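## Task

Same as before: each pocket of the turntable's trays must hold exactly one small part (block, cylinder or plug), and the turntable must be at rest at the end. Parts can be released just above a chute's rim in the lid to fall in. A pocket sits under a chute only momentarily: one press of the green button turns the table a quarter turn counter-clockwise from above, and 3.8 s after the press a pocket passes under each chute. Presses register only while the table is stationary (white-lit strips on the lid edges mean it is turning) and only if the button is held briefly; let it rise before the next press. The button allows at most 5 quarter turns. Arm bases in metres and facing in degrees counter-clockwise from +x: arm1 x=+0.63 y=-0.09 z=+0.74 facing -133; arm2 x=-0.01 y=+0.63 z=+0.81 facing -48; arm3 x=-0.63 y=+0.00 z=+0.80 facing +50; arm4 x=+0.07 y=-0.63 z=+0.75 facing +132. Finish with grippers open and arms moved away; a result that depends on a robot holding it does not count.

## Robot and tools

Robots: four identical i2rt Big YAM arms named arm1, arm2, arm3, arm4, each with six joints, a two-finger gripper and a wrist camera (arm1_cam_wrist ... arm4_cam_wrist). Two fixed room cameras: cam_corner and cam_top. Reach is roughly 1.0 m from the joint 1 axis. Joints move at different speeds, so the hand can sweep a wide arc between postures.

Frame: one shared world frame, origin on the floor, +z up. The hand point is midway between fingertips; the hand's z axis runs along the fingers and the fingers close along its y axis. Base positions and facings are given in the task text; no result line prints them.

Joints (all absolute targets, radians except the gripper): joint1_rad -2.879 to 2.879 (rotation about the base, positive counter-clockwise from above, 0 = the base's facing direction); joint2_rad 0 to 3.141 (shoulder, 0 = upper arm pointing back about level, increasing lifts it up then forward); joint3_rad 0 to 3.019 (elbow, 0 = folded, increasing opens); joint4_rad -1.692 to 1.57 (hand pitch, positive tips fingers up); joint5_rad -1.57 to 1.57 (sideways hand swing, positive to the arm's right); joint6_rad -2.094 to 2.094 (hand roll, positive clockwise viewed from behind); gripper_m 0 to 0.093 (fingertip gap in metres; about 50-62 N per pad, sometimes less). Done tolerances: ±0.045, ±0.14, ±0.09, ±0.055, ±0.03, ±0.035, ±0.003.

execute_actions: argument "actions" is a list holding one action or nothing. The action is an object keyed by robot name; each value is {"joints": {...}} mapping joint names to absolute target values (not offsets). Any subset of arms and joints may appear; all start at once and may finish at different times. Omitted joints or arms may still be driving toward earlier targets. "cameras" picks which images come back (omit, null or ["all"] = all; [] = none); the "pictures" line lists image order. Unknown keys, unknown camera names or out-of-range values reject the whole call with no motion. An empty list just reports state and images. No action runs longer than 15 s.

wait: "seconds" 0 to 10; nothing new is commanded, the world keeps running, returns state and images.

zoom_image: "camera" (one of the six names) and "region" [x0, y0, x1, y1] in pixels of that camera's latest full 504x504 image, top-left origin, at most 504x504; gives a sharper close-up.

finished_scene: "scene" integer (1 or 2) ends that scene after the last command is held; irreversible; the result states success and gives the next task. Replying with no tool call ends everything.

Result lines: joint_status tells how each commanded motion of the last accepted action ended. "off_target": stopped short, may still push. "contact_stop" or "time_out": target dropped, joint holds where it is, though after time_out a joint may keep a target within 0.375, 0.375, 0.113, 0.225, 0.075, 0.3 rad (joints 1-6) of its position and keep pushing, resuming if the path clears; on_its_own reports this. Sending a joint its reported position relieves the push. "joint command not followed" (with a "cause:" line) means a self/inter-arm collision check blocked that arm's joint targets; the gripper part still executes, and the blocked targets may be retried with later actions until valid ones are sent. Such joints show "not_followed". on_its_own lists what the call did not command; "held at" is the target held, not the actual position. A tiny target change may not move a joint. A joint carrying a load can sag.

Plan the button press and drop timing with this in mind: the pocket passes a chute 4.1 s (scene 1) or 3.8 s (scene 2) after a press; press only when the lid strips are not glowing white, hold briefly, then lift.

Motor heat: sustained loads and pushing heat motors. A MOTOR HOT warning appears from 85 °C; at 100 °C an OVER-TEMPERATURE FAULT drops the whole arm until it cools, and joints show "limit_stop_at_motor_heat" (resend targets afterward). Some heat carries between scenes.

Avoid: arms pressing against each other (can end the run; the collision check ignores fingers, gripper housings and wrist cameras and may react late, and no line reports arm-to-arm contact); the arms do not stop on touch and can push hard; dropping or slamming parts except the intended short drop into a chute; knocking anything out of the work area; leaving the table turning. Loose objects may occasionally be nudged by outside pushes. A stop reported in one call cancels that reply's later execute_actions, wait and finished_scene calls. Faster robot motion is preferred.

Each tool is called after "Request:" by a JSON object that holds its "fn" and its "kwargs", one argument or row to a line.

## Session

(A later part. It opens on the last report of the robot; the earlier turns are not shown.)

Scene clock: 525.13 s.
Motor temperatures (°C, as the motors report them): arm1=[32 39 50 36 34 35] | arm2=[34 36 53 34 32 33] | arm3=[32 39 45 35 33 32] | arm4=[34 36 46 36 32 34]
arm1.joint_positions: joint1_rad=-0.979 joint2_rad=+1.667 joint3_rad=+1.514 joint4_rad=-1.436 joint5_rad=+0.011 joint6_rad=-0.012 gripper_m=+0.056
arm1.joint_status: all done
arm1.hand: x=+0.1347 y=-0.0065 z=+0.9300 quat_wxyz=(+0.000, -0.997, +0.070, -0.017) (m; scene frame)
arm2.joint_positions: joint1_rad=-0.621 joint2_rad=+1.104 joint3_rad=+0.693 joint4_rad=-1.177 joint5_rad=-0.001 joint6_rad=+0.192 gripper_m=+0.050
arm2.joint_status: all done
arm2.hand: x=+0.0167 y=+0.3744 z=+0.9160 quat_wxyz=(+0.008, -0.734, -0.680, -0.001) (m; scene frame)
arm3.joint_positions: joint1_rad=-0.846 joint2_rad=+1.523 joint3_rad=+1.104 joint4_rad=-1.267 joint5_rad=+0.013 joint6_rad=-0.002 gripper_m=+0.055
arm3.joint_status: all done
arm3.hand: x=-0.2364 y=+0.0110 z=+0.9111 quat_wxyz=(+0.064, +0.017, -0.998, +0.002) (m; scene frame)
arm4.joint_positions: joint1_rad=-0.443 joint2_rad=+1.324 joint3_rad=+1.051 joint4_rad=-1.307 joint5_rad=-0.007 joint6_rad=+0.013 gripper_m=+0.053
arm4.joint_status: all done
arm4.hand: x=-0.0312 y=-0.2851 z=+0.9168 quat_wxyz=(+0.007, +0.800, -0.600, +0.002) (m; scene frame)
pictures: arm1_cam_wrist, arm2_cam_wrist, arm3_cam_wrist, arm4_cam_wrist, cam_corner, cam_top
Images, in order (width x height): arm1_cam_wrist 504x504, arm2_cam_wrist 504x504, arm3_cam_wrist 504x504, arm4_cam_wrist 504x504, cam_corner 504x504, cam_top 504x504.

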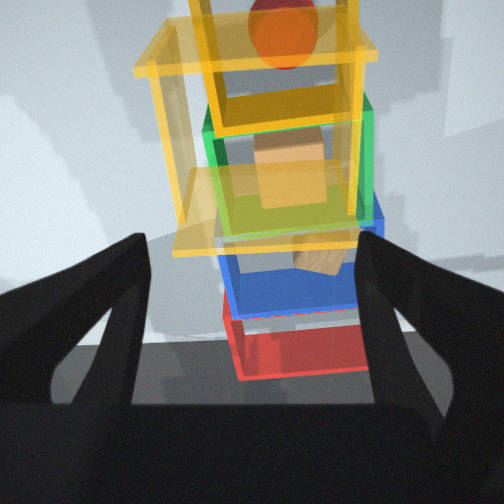

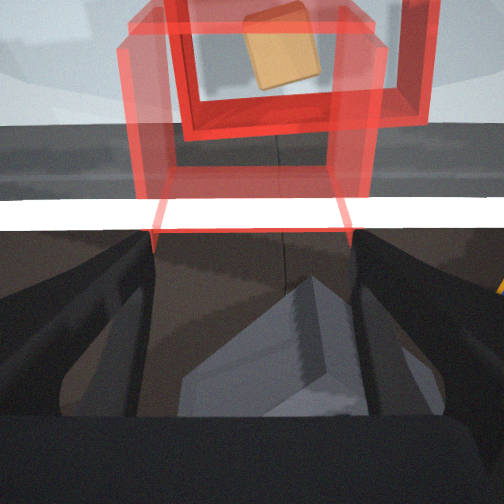

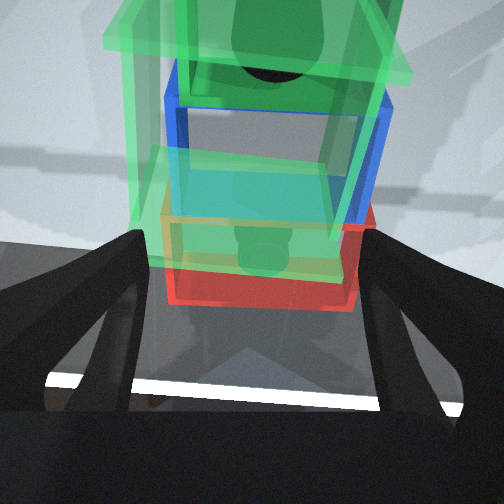

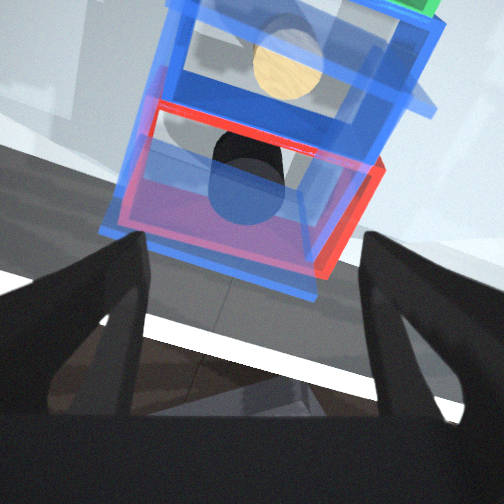

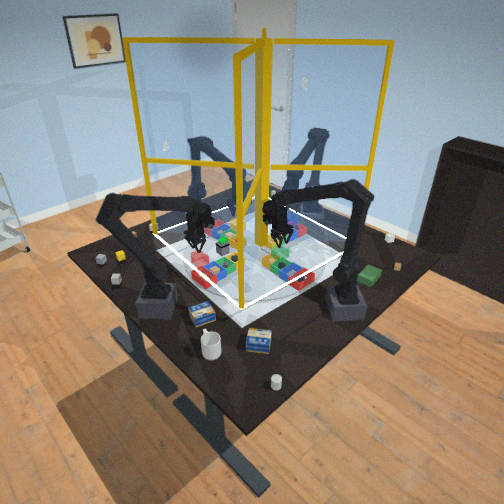

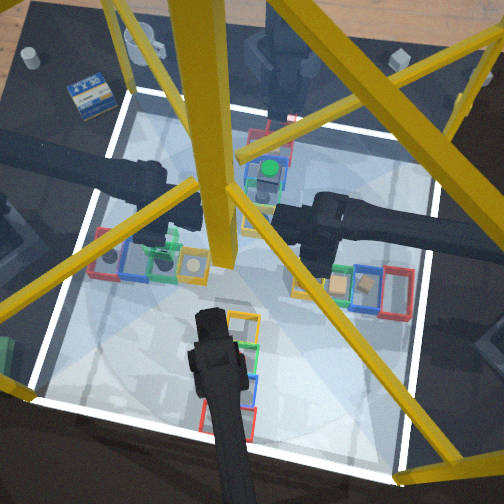

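Request:
{"fn": "execute_actions", "kwargs": {
  "actions": [
    {"arm1":{"joints":{"joint2_rad":0.922,"joint3_rad":0.88,"joint4_rad":-1.5,"gripper_m":0.08}},"arm2":{"joints":{"joint2_rad":0.95,"joint3_rad":0.9,"joint4_rad":-1.5,"joint6_rad":0,"gripper_m":0.085}},"arm3":{"joints":{"joint2_rad":0.922,"joint3_rad":0.88,"joint4_rad":-1.5}},"arm4":{"joints":{"joint2_rad":0.922,"joint3_rad":0.9,"joint4_rad":-1.5,"gripper_m":0.085}}}
  ],
  "cameras": ["cam_top"]
}}

Request:
{"fn": "execute_actions", "kwargs": {
  "actions": [
    {"arm1":{"joints":{"joint1_rad":0.425}},"arm2":{"joints":{"joint1_rad":1.01}},"arm4":{"joints":{"joint1_rad":0.94}}}
  ],
  "cameras": []
}}

Request:
{"fn": "execute_actions", "kwargs": {
  "actions": [
    {"arm1":{"joints":{"joint2_rad":1.945,"joint3_rad":1.56,"joint4_rad":-1.14}},"arm2":{"joints":{"joint2_rad":1.49,"joint3_rad":0.653,"joint4_rad":-0.73}},"arm4":{"joints":{"joint2_rad":1.83,"joint3_rad":1.365,"joint4_rad":-1.06}}}
  ]
}}

Scene clock: 557.70 s.
Motor temperatures (°C, as the motors report them): arm1=[32 39 51 36 34 35] | arm2=[34 35 52 34 32 33] | arm3=[32 39 45 35 33 32] | arm4=[34 36 46 36 32 34]
arm1.joint_positions: joint1_rad=-0.979 joint2_rad=+0.924 joint3_rad=+0.893 joint4_rad=-1.489 joint5_rad=+0.011 joint6_rad=-0.012 gripper_m=+0.080
arm1.joint_status: all done
arm1.hand: x=+0.3883 y=-0.0451 z=+0.9529 quat_wxyz=(+0.003, -0.997, +0.070, +0.017) (m; scene frame)
arm2.joint_positions: joint1_rad=-0.621 joint2_rad=+0.943 joint3_rad=+0.882 joint4_rad=-1.489 joint5_rad=-0.001 joint6_rad=+0.010 gripper_m=+0.085
arm2.joint_status: all done
arm2.hand: x=+0.0156 y=+0.3917 z=+1.0231 quat_wxyz=(-0.007, -0.669, -0.743, +0.011) (m; scene frame)
arm3.joint_positions: joint1_rad=-0.846 joint2_rad=+0.915 joint3_rad=+0.876 joint4_rad=-1.487 joint5_rad=+0.013 joint6_rad=-0.002 gripper_m=+0.055
arm3.joint_status: all done
arm3.hand: x=-0.3900 y=+0.0054 z=+1.0123 quat_wxyz=(-0.016, +0.016, -1.000, +0.001) (m; scene frame)
arm4.joint_positions: joint1_rad=-0.443 joint2_rad=+0.911 joint3_rad=+0.896 joint4_rad=-1.493 joint5_rad=-0.007 joint6_rad=+0.012 gripper_m=+0.085
arm4.joint_status: all done
arm4.hand: x=+0.0039 y=-0.3996 z=+0.9720 quat_wxyz=(-0.015, +0.800, -0.600, -0.027) (m; scene frame)
pictures: cam_top
Images, in order (width x height): cam_top 504x504.

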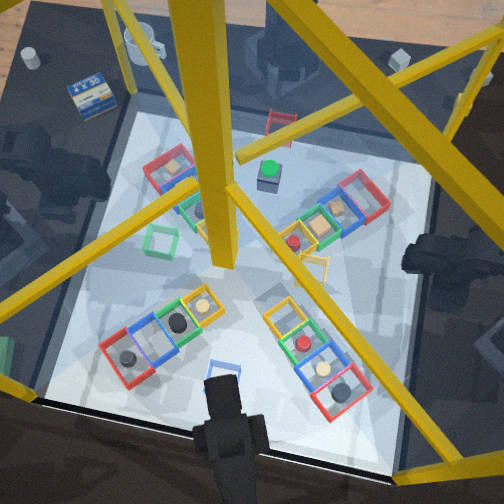

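Scene clock: 559.50 s.
Motor temperatures (°C, as the motors report them): arm1=[32 39 51 36 34 35] | arm2=[34 35 52 34 32 33] | arm3=[32 39 45 35 33 32] | arm4=[34 36 46 36 32 34]
arm1.joint_positions: joint1_rad=+0.422 joint2_rad=+0.924 joint3_rad=+0.893 joint4_rad=-1.489 joint5_rad=+0.010 joint6_rad=-0.012 gripper_m=+0.080
arm1.joint_status: all done
arm1.hand: x=+0.5486 y=-0.3129 z=+0.9578 quat_wxyz=(-0.019, -0.808, -0.589, +0.021) (m; scene frame)
arm2.joint_positions: joint1_rad=+1.007 joint2_rad=+0.945 joint3_rad=+0.882 joint4_rad=-1.489 joint5_rad=-0.002 joint6_rad=+0.009 gripper_m=+0.085
arm2.joint_status: all done
arm2.hand: x=+0.2255 y=+0.6725 z=+1.0197 quat_wxyz=(-0.005, +0.082, -0.997, +0.000) (m; scene frame)
arm3.joint_positions: joint1_rad=-0.846 joint2_rad=+0.915 joint3_rad=+0.876 joint4_rad=-1.487 joint5_rad=+0.013 joint6_rad=-0.002 gripper_m=+0.055
arm3.joint_status: not commanded
arm3.hand: x=-0.3900 y=+0.0054 z=+1.0123 quat_wxyz=(-0.016, +0.016, -1.000, +0.001) (m; scene frame)
arm4.joint_positions: joint1_rad=+0.931 joint2_rad=+0.914 joint3_rad=+0.896 joint4_rad=-1.493 joint5_rad=-0.007 joint6_rad=+0.012 gripper_m=+0.085
arm4.joint_status: all done
arm4.hand: x=-0.1647 y=-0.6545 z=+0.9719 quat_wxyz=(+0.006, +0.999, +0.044, -0.030) (m; scene frame)
pictures: none
No camera images: the call's "cameras" was empty. Leave "cameras" out to get every camera's image.

Scene clock: 561.13 s.
Motor temperatures (°C, as the motors report them): arm1=[32 39 51 36 34 35] | arm2=[34 35 52 34 32 33] | arm3=[32 39 45 35 33 32] | arm4=[34 36 46 36 32 34]
arm1.joint_positions: joint1_rad=+0.422 joint2_rad=+1.952 joint3_rad=+1.517 joint4_rad=-1.148 joint5_rad=+0.010 joint6_rad=-0.012 gripper_m=+0.080
arm1.joint_status: all done
arm1.hand: x=+0.4474 y=-0.6250 z=+0.7935 quat_wxyz=(-0.001, -0.808, -0.590, -0.005) (m; scene frame)
arm2.joint_positions: joint1_rad=+1.007 joint2_rad=+1.485 joint3_rad=+0.646 joint4_rad=-0.742 joint5_rad=-0.002 joint6_rad=+0.009 gripper_m=+0.085
arm2.joint_status: all done
arm2.hand: x=+0.2913 y=+0.6832 z=+0.7952 quat_wxyz=(+0.010, +0.082, -0.997, +0.001) (m; scene frame)
arm3.joint_positions: joint1_rad=-0.846 joint2_rad=+0.915 joint3_rad=+0.876 joint4_rad=-1.487 joint5_rad=+0.013 joint6_rad=-0.002 gripper_m=+0.055
arm3.joint_status: not commanded
arm3.hand: x=-0.3900 y=+0.0054 z=+1.0123 quat_wxyz=(-0.016, +0.016, -1.000, +0.001) (m; scene frame)
arm4.joint_positions: joint1_rad=+0.931 joint2_rad=+1.857 joint3_rad=+1.333 joint4_rad=-1.066 joint5_rad=-0.007 joint6_rad=+0.012 gripper_m=+0.085
arm4.joint_status: all done
arm4.hand: x=-0.4424 y=-0.6827 z=+0.7899 quat_wxyz=(+0.004, +0.999, +0.044, +0.009) (m; scene frame)
pictures: arm1_cam_wrist, arm2_cam_wrist, arm3_cam_wrist, arm4_cam_wrist, cam_corner, cam_top
Images, in order (width x height): arm1_cam_wrist 504x504, arm2_cam_wrist 504x504, arm3_cam_wrist 504x504, arm4_cam_wrist 504x504, cam_corner 504x504, cam_top 504x504.

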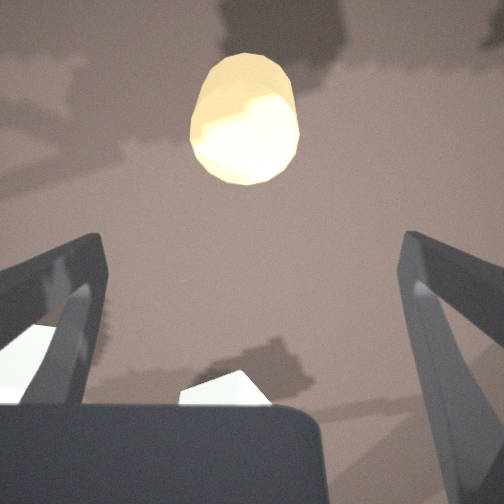

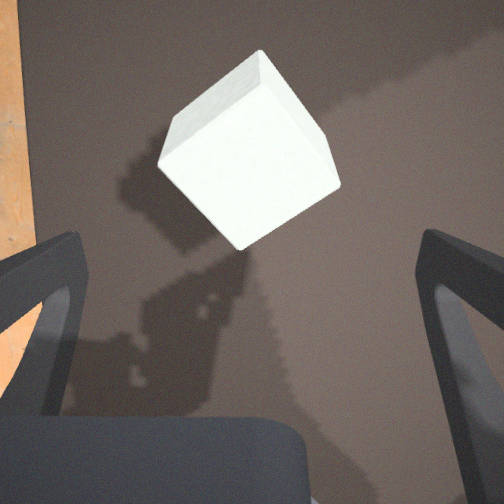

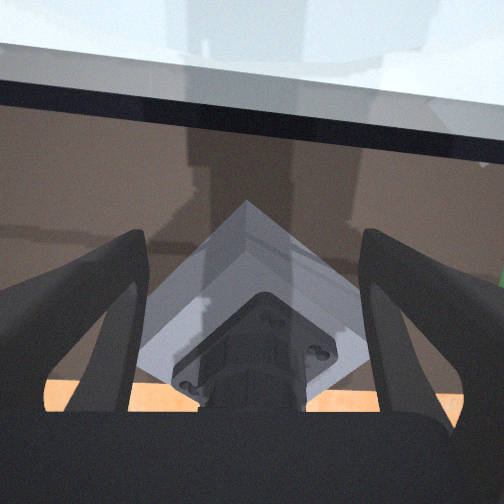

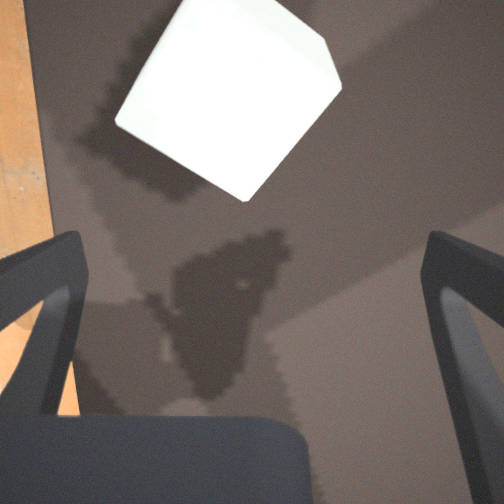

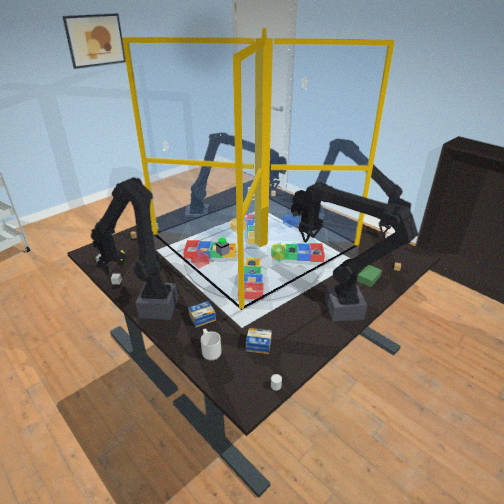

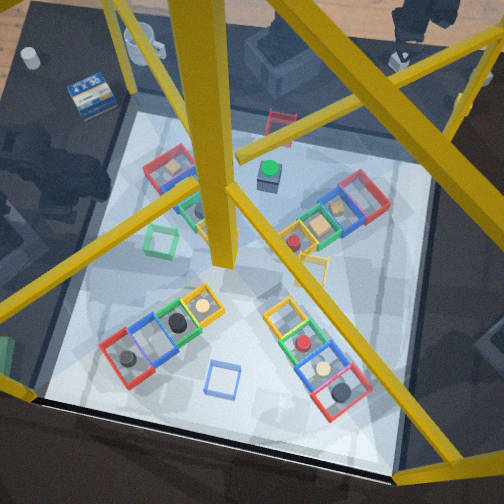

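Request:
{"fn": "execute_actions", "kwargs": {
  "actions": [
    {"arm1":{"joints":{"joint1_rad":0.435,"joint2_rad":2.05,"joint3_rad":1.483,"joint4_rad":-0.998}},"arm2":{"joints":{"joint2_rad":1.66,"joint3_rad":0.583,"joint4_rad":-0.487,"joint6_rad":-0.66}},"arm4":{"joints":{"joint1_rad":0.95,"joint2_rad":1.968,"joint3_rad":1.326,"joint4_rad":-0.92,"joint6_rad":0.65}}}
  ],
  "cameras": ["arm1_cam_wrist","arm2_cam_wrist","arm4_cam_wrist"]
}}

Scene clock: 583.20 s.
Motor temperatures (°C, as the motors report them): arm1=[32 40 51 36 34 35] | arm2=[34 35 50 34 32 33] | arm3=[32 38 46 35 33 32] | arm4=[34 38 47 36 32 34]
arm1.joint_positions: joint1_rad=+0.427 joint2_rad=+2.033 joint3_rad=+1.490 joint4_rad=-1.014 joint5_rad=+0.010 joint6_rad=-0.012 gripper_m=+0.080
arm1.joint_status: all done
arm1.hand: x=+0.4468 y=-0.6385 z=+0.7397 quat_wxyz=(-0.008, -0.806, -0.592, +0.006) (m; scene frame)
arm2.joint_positions: joint1_rad=+1.007 joint2_rad=+1.665 joint3_rad=+0.578 joint4_rad=-0.499 joint5_rad=-0.002 joint6_rad=-0.649 gripper_m=+0.085
arm2.joint_status: all done
arm2.hand: x=+0.2805 y=+0.6811 z=+0.7291 quat_wxyz=(+0.012, +0.400, -0.917, -0.002) (m; scene frame)
arm3.joint_positions: joint1_rad=-0.846 joint2_rad=+0.915 joint3_rad=+0.876 joint4_rad=-1.487 joint5_rad=+0.013 joint6_rad=-0.002 gripper_m=+0.055
arm3.joint_status: not commanded
arm3.hand: x=-0.3900 y=+0.0054 z=+1.0123 quat_wxyz=(-0.016, +0.016, -1.000, +0.001) (m; scene frame)
arm4.joint_positions: joint1_rad=+0.937 joint2_rad=+1.966 joint3_rad=+1.331 joint4_rad=-0.927 joint5_rad=-0.007 joint6_rad=+0.635 gripper_m=+0.085
arm4.joint_status: all done
arm4.hand: x=-0.4619 y=-0.6876 z=+0.7335 quat_wxyz=(+0.006, +0.965, -0.262, -0.003) (m; scene frame)
pictures: arm1_cam_wrist, arm2_cam_wrist, arm4_cam_wrist
Images, in order (width x height): arm1_cam_wrist 504x504, arm2_cam_wrist 504x504, arm4_cam_wrist 504x504.

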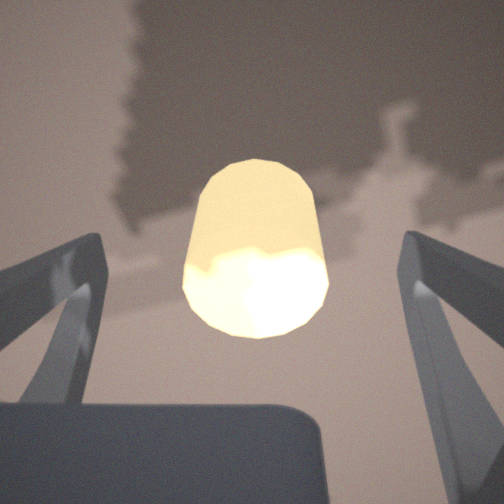

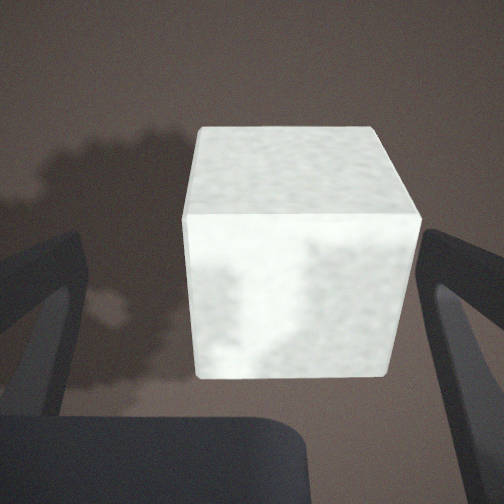

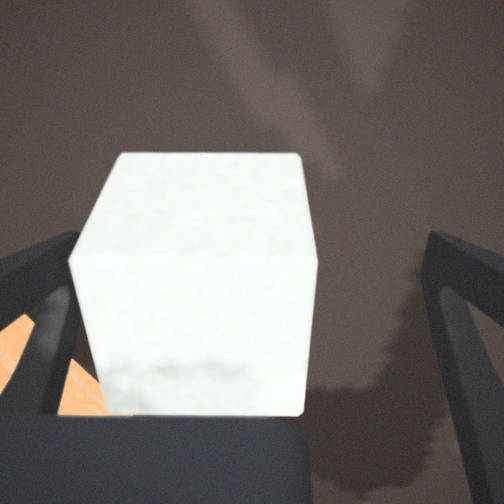

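Request:
{"fn": "execute_actions", "kwargs": {
  "actions": [
    {"arm1":{"joints":{"joint2_rad":2.075}},"arm2":{"joints":{"gripper_m":0.026}},"arm4":{"joints":{"gripper_m":0.029}}}
  ],
  "cameras": []
}}

Request:
{"fn": "execute_actions", "kwargs": {
  "actions": [
    {"arm1":{"joints":{"gripper_m":0.024}},"arm2":{"joints":{"joint2_rad":0.95,"joint3_rad":0.9,"joint4_rad":-1.5,"joint6_rad":0.19}},"arm4":{"joints":{"joint2_rad":0.922,"joint3_rad":0.9,"joint4_rad":-1.5,"joint6_rad":0.365}}}
  ],
  "cameras": ["arm1_cam_wrist","arm2_cam_wrist","arm4_cam_wrist"]
}}

Scene clock: 591.90 s.
Motor temperatures (°C, as the motors report them): arm1=[32 40 49 36 34 35] | arm2=[34 35 49 34 32 33] | arm3=[32 38 46 35 33 32] | arm4=[34 38 46 36 32 34]
arm1.joint_positions: joint1_rad=+0.427 joint2_rad=+2.036 joint3_rad=+1.490 joint4_rad=-1.014 joint5_rad=+0.010 joint6_rad=-0.012 gripper_m=+0.080
arm1.joint_status: all done
arm1.hand: x=+0.4470 y=-0.6381 z=+0.7380 quat_wxyz=(-0.007, -0.806, -0.592, +0.005) (m; scene frame)
arm2.joint_positions: joint1_rad=+1.007 joint2_rad=+1.665 joint3_rad=+0.578 joint4_rad=-0.499 joint5_rad=-0.002 joint6_rad=-0.651 gripper_m=+0.039
arm2.joint_status: gripper_m off_target (ended at +0.039, target +0.026)
arm2.hand: x=+0.2806 y=+0.6811 z=+0.7291 quat_wxyz=(+0.011, +0.400, -0.916, -0.002) (m; scene frame)
arm3.joint_positions: joint1_rad=-0.846 joint2_rad=+0.915 joint3_rad=+0.876 joint4_rad=-1.487 joint5_rad=+0.013 joint6_rad=-0.002 gripper_m=+0.055
arm3.joint_status: not commanded
arm3.hand: x=-0.3900 y=+0.0054 z=+1.0123 quat_wxyz=(-0.016, +0.016, -1.000, +0.001) (m; scene frame)
arm4.joint_positions: joint1_rad=+0.937 joint2_rad=+1.966 joint3_rad=+1.331 joint4_rad=-0.927 joint5_rad=-0.007 joint6_rad=+0.636 gripper_m=+0.039
arm4.joint_status: gripper_m off_target (ended at +0.039, target +0.029)
arm4.hand: x=-0.4619 y=-0.6879 z=+0.7335 quat_wxyz=(+0.006, +0.965, -0.262, -0.003) (m; scene frame)
pictures: none
No camera images: the call's "cameras" was empty. Leave "cameras" out to get every camera's image.

Scene clock: 593.67 s.
Motor temperatures (°C, as the motors report them): arm1=[32 40 49 36 34 35] | arm2=[34 35 49 34 32 33] | arm3=[32 38 46 35 33 32] | arm4=[34 38 46 36 32 34]
arm1.joint_positions: joint1_rad=+0.427 joint2_rad=+2.036 joint3_rad=+1.490 joint4_rad=-1.014 joint5_rad=+0.010 joint6_rad=-0.012 gripper_m=+0.031
arm1.joint_status: gripper_m off_target (ended at +0.031, target +0.024)
arm1.hand: x=+0.4470 y=-0.6381 z=+0.7380 quat_wxyz=(-0.007, -0.806, -0.592, +0.005) (m; scene frame)
arm2.joint_positions: joint1_rad=+1.007 joint2_rad=+0.945 joint3_rad=+0.895 joint4_rad=-1.489 joint5_rad=-0.002 joint6_rad=+0.179 gripper_m=+0.039
arm2.joint_status: all done
arm2.hand: x=+0.2288 y=+0.6731 z=+1.0249 quat_wxyz=(-0.012, -0.003, -1.000, -0.002) (m; scene frame)
arm3.joint_positions: joint1_rad=-0.846 joint2_rad=+0.915 joint3_rad=+0.876 joint4_rad=-1.487 joint5_rad=+0.013 joint6_rad=-0.002 gripper_m=+0.055
arm3.joint_status: not commanded
arm3.hand: x=-0.3900 y=+0.0054 z=+1.0123 quat_wxyz=(-0.016, +0.016, -1.000, +0.001) (m; scene frame)
arm4.joint_positions: joint1_rad=+0.937 joint2_rad=+0.928 joint3_rad=+0.903 joint4_rad=-1.492 joint5_rad=-0.007 joint6_rad=+0.380 gripper_m=+0.039
arm4.joint_status: all done
arm4.hand: x=-0.1678 y=-0.6563 z=+0.9715 quat_wxyz=(+0.011, +0.990, -0.137, -0.025) (m; scene frame)
pictures: arm1_cam_wrist, arm2_cam_wrist, arm4_cam_wrist
Images, in order (width x height): arm1_cam_wrist 504x504, arm2_cam_wrist 504x504, arm4_cam_wrist 504x504.

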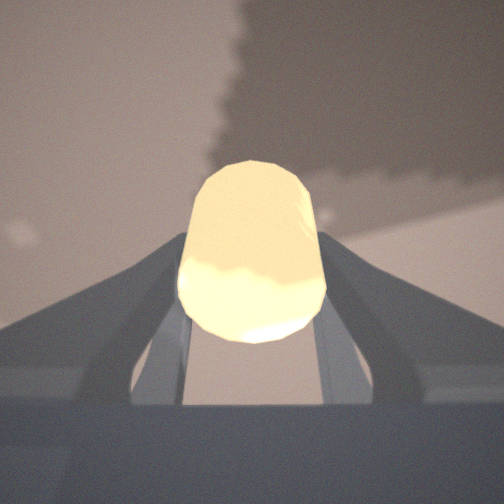

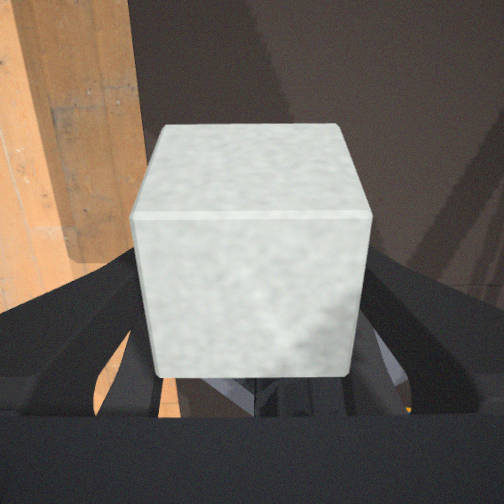

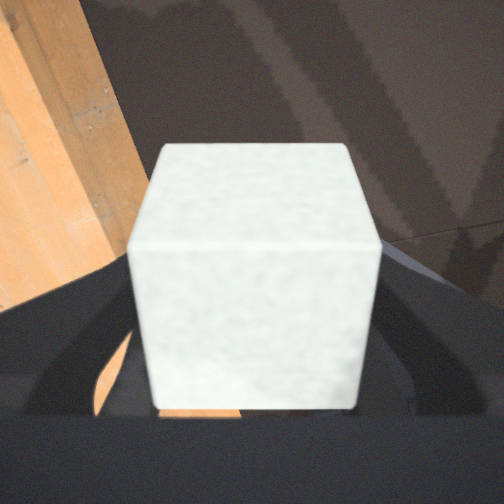

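Request:
{"fn": "execute_actions", "kwargs": {
  "actions": [
    {"arm1":{"joints":{"joint2_rad":0.922,"joint3_rad":0.9,"joint4_rad":-1.5}},"arm2":{"joints":{"joint1_rad":-0.628}},"arm4":{"joints":{"joint1_rad":-0.448}}}
  ],
  "cameras": []
}}

Request:
{"fn": "execute_actions", "kwargs": {
  "actions": [
    {"arm1":{"joints":{"joint1_rad":-0.982}},"arm2":{"joints":{"joint2_rad":1.12,"joint3_rad":0.71,"joint4_rad":-1.15}},"arm4":{"joints":{"joint2_rad":1.30,"joint3_rad":1.18,"joint4_rad":-1.38}}}
  ],
  "cameras": ["arm2_cam_wrist"]
}}

Request:
{"fn": "execute_actions", "kwargs": {
  "actions": [
    {"arm1":{"joints":{"joint2_rad":1.62,"joint3_rad":1.56,"joint4_rad":-1.44}},"arm2":{"joints":{"joint1_rad":-0.686,"joint2_rad":1.1,"joint3_rad":1.02,"joint4_rad":-1.42}},"arm4":{"joints":{"joint2_rad":1.33,"joint3_rad":1.068,"joint4_rad":-1.297}}}
  ],
  "cameras": ["arm4_cam_wrist"]
}}

Request:
{"fn": "execute_actions", "kwargs": {
  "actions": [
    {"arm1":{"joints":{"joint2_rad":1.697,"joint4_rad":-1.42}},"arm2":{"joints":{"joint2_rad":1.50,"joint3_rad":1.215,"joint4_rad":-1.26}}}
  ],
  "cameras": ["arm1_cam_wrist","arm2_cam_wrist","arm4_cam_wrist"]
}}

Scene clock: 631.40 s.
Motor temperatures (°C, as the motors report them): arm1=[32 40 47 36 34 35] | arm2=[34 34 52 34 32 33] | arm3=[32 38 46 35 33 32] | arm4=[34 36 46 36 32 34]
arm1.joint_positions: joint1_rad=+0.427 joint2_rad=+0.920 joint3_rad=+0.915 joint4_rad=-1.487 joint5_rad=+0.011 joint6_rad=-0.012 gripper_m=+0.031
arm1.joint_status: all done
arm1.hand: x=+0.5477 y=-0.3186 z=+0.9678 quat_wxyz=(-0.027, -0.806, -0.591, +0.033) (m; scene frame)
arm2.joint_positions: joint1_rad=-0.625 joint2_rad=+0.946 joint3_rad=+0.895 joint4_rad=-1.489 joint5_rad=-0.001 joint6_rad=+0.181 gripper_m=+0.039
arm2.joint_status: all done
arm2.hand: x=+0.0150 y=+0.3881 z=+1.0276 quat_wxyz=(-0.012, -0.731, -0.682, +0.013) (m; scene frame)
arm3.joint_positions: joint1_rad=-0.846 joint2_rad=+0.915 joint3_rad=+0.876 joint4_rad=-1.487 joint5_rad=+0.013 joint6_rad=-0.002 gripper_m=+0.055
arm3.joint_status: not commanded
arm3.hand: x=-0.3900 y=+0.0054 z=+1.0123 quat_wxyz=(-0.016, +0.016, -1.000, +0.001) (m; scene frame)
arm4.joint_positions: joint1_rad=-0.440 joint2_rad=+0.928 joint3_rad=+0.903 joint4_rad=-1.492 joint5_rad=-0.007 joint6_rad=+0.378 gripper_m=+0.039
arm4.joint_status: all done
arm4.hand: x=+0.0021 y=-0.3966 z=+0.9710 quat_wxyz=(-0.008, +0.679, -0.734, -0.025) (m; scene frame)
pictures: none
No camera images: the call's "cameras" was empty. Leave "cameras" out to get every camera's image.

Scene clock: 633.10 s.
Motor temperatures (°C, as the motors report them): arm1=[32 40 47 36 34 35] | arm2=[34 34 52 34 32 33] | arm3=[32 38 46 35 33 32] | arm4=[34 36 47 36 32 34]
arm1.joint_positions: joint1_rad=-0.979 joint2_rad=+0.920 joint3_rad=+0.915 joint4_rad=-1.487 joint5_rad=+0.010 joint6_rad=-0.012 gripper_m=+0.031
arm1.joint_status: all done
arm1.hand: x=+0.3825 y=-0.0443 z=+0.9627 quat_wxyz=(+0.004, -0.997, +0.070, +0.032) (m; scene frame)
arm2.joint_positions: joint1_rad=-0.625 joint2_rad=+1.125 joint3_rad=+0.696 joint4_rad=-1.163 joint5_rad=-0.001 joint6_rad=+0.181 gripper_m=+0.039
arm2.joint_status: all done
arm2.hand: x=+0.0161 y=+0.3700 z=+0.9123 quat_wxyz=(+0.009, -0.731, -0.682, -0.002) (m; scene frame)
arm3.joint_positions: joint1_rad=-0.846 joint2_rad=+0.915 joint3_rad=+0.876 joint4_rad=-1.487 joint5_rad=+0.013 joint6_rad=-0.002 gripper_m=+0.055
arm3.joint_status: not commanded
arm3.hand: x=-0.3900 y=+0.0054 z=+1.0123 quat_wxyz=(-0.016, +0.016, -1.000, +0.001) (m; scene frame)
arm4.joint_positions: joint1_rad=-0.440 joint2_rad=+1.311 joint3_rad=+1.127 joint4_rad=-1.383 joint5_rad=-0.007 joint6_rad=+0.378 gripper_m=+0.039
arm4.joint_status: all done
arm4.hand: x=-0.0341 y=-0.2798 z=+0.9493 quat_wxyz=(+0.003, +0.679, -0.734, -0.003) (m; scene frame)
pictures: arm2_cam_wrist
Images, in order (width x height): arm2_cam_wrist 504x504.

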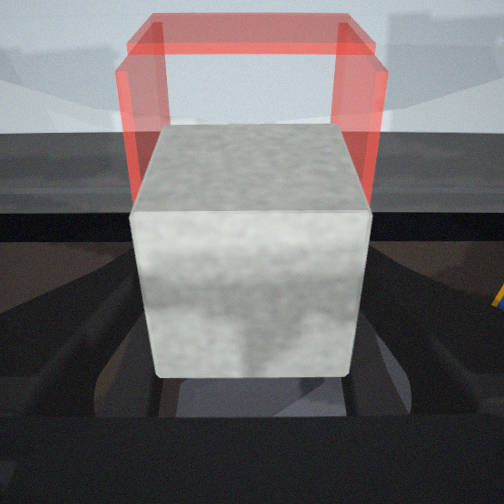

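Scene clock: 634.63 s.
Motor temperatures (°C, as the motors report them): arm1=[32 40 47 36 34 35] | arm2=[34 34 52 34 32 33] | arm3=[32 38 46 35 33 32] | arm4=[34 36 46 36 32 34]
arm1.joint_positions: joint1_rad=-0.979 joint2_rad=+1.614 joint3_rad=+1.510 joint4_rad=-1.449 joint5_rad=+0.010 joint6_rad=-0.012 gripper_m=+0.031
arm1.joint_status: all done
arm1.hand: x=+0.1426 y=-0.0077 z=+0.9537 quat_wxyz=(+0.001, -0.998, +0.070, +0.002) (m; scene frame)
arm2.joint_positions: joint1_rad=-0.684 joint2_rad=+1.096 joint3_rad=+0.990 joint4_rad=-1.409 joint5_rad=-0.001 joint6_rad=+0.181 gripper_m=+0.039
arm2.joint_status: all done
arm2.hand: x=+0.0038 y=+0.3289 z=+1.0283 quat_wxyz=(-0.022, -0.751, -0.660, +0.021) (m; scene frame)
arm3.joint_positions: joint1_rad=-0.846 joint2_rad=+0.915 joint3_rad=+0.876 joint4_rad=-1.487 joint5_rad=+0.013 joint6_rad=-0.002 gripper_m=+0.055
arm3.joint_status: not commanded
arm3.hand: x=-0.3900 y=+0.0054 z=+1.0123 quat_wxyz=(-0.016, +0.016, -1.000, +0.001) (m; scene frame)
arm4.joint_positions: joint1_rad=-0.440 joint2_rad=+1.326 joint3_rad=+1.067 joint4_rad=-1.309 joint5_rad=-0.007 joint6_rad=+0.378 gripper_m=+0.039
arm4.joint_status: all done
arm4.hand: x=-0.0338 y=-0.2806 z=+0.9217 quat_wxyz=(+0.004, +0.679, -0.734, -0.002) (m; scene frame)
pictures: arm4_cam_wrist
Images, in order (width x height): arm4_cam_wrist 504x504.

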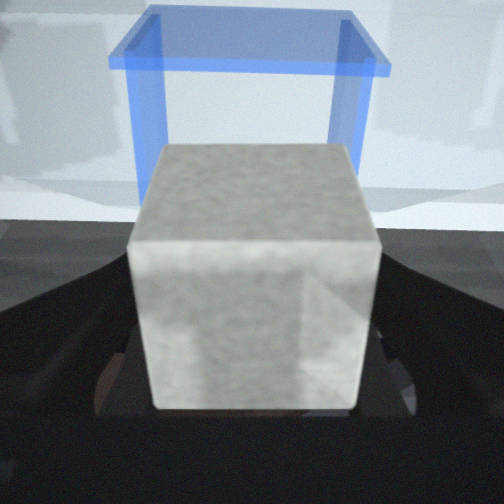

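Scene clock: 635.97 s.
Motor temperatures (°C, as the motors report them): arm1=[32 40 48 36 34 35] | arm2=[34 34 52 34 32 33] | arm3=[32 37 46 35 33 32] | arm4=[34 36 46 36 32 34]
arm1.joint_positions: joint1_rad=-0.979 joint2_rad=+1.681 joint3_rad=+1.517 joint4_rad=-1.436 joint5_rad=+0.010 joint6_rad=-0.012 gripper_m=+0.031
arm1.joint_status: all done
arm1.hand: x=+0.1327 y=-0.0065 z=+0.9245 quat_wxyz=(-0.001, -0.997, +0.069, -0.022) (m; scene frame)
arm2.joint_positions: joint1_rad=-0.684 joint2_rad=+1.504 joint3_rad=+1.194 joint4_rad=-1.265 joint5_rad=-0.001 joint6_rad=+0.181 gripper_m=+0.039
arm2.joint_status: all done
arm2.hand: x=+0.0098 y=+0.2043 z=+0.9669 quat_wxyz=(+0.002, -0.751, -0.660, +0.003) (m; scene frame)
arm3.joint_positions: joint1_rad=-0.846 joint2_rad=+0.915 joint3_rad=+0.876 joint4_rad=-1.487 joint5_rad=+0.013 joint6_rad=-0.002 gripper_m=+0.055
arm3.joint_status: not commanded
arm3.hand: x=-0.3900 y=+0.0054 z=+1.0123 quat_wxyz=(-0.016, +0.016, -1.000, +0.001) (m; scene frame)
arm4.joint_positions: joint1_rad=-0.440 joint2_rad=+1.326 joint3_rad=+1.067 joint4_rad=-1.309 joint5_rad=-0.007 joint6_rad=+0.378 gripper_m=+0.039
arm4.joint_status: not commanded
arm4.hand: x=-0.0338 y=-0.2806 z=+0.9217 quat_wxyz=(+0.004, +0.679, -0.734, -0.002) (m; scene frame)
pictures: arm1_cam_wrist, arm2_cam_wrist, arm4_cam_wrist
Images, in order (width x height): arm1_cam_wrist 504x504, arm2_cam_wrist 504x504, arm4_cam_wrist 504x504.

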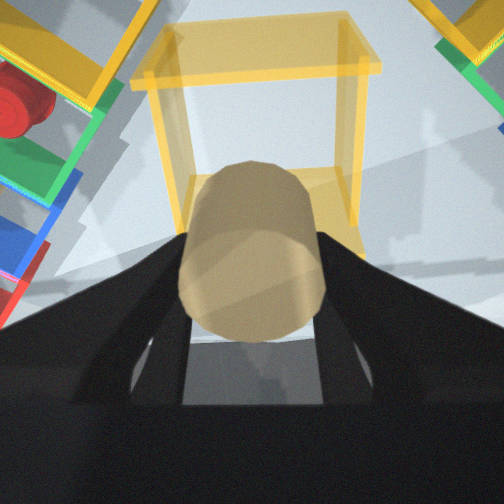

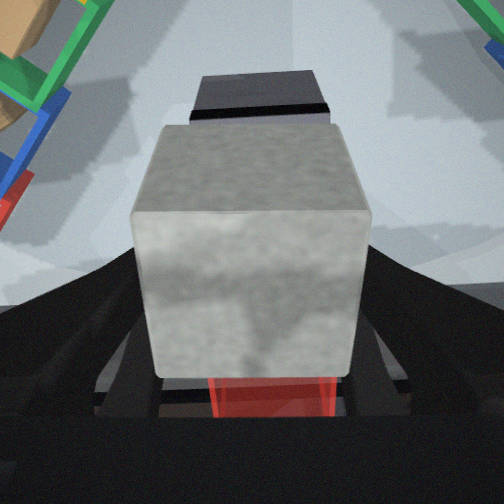

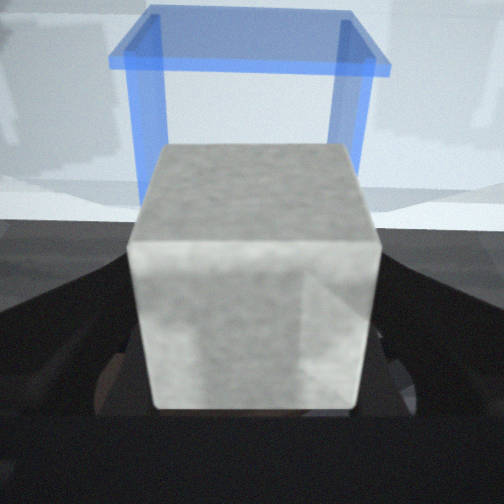

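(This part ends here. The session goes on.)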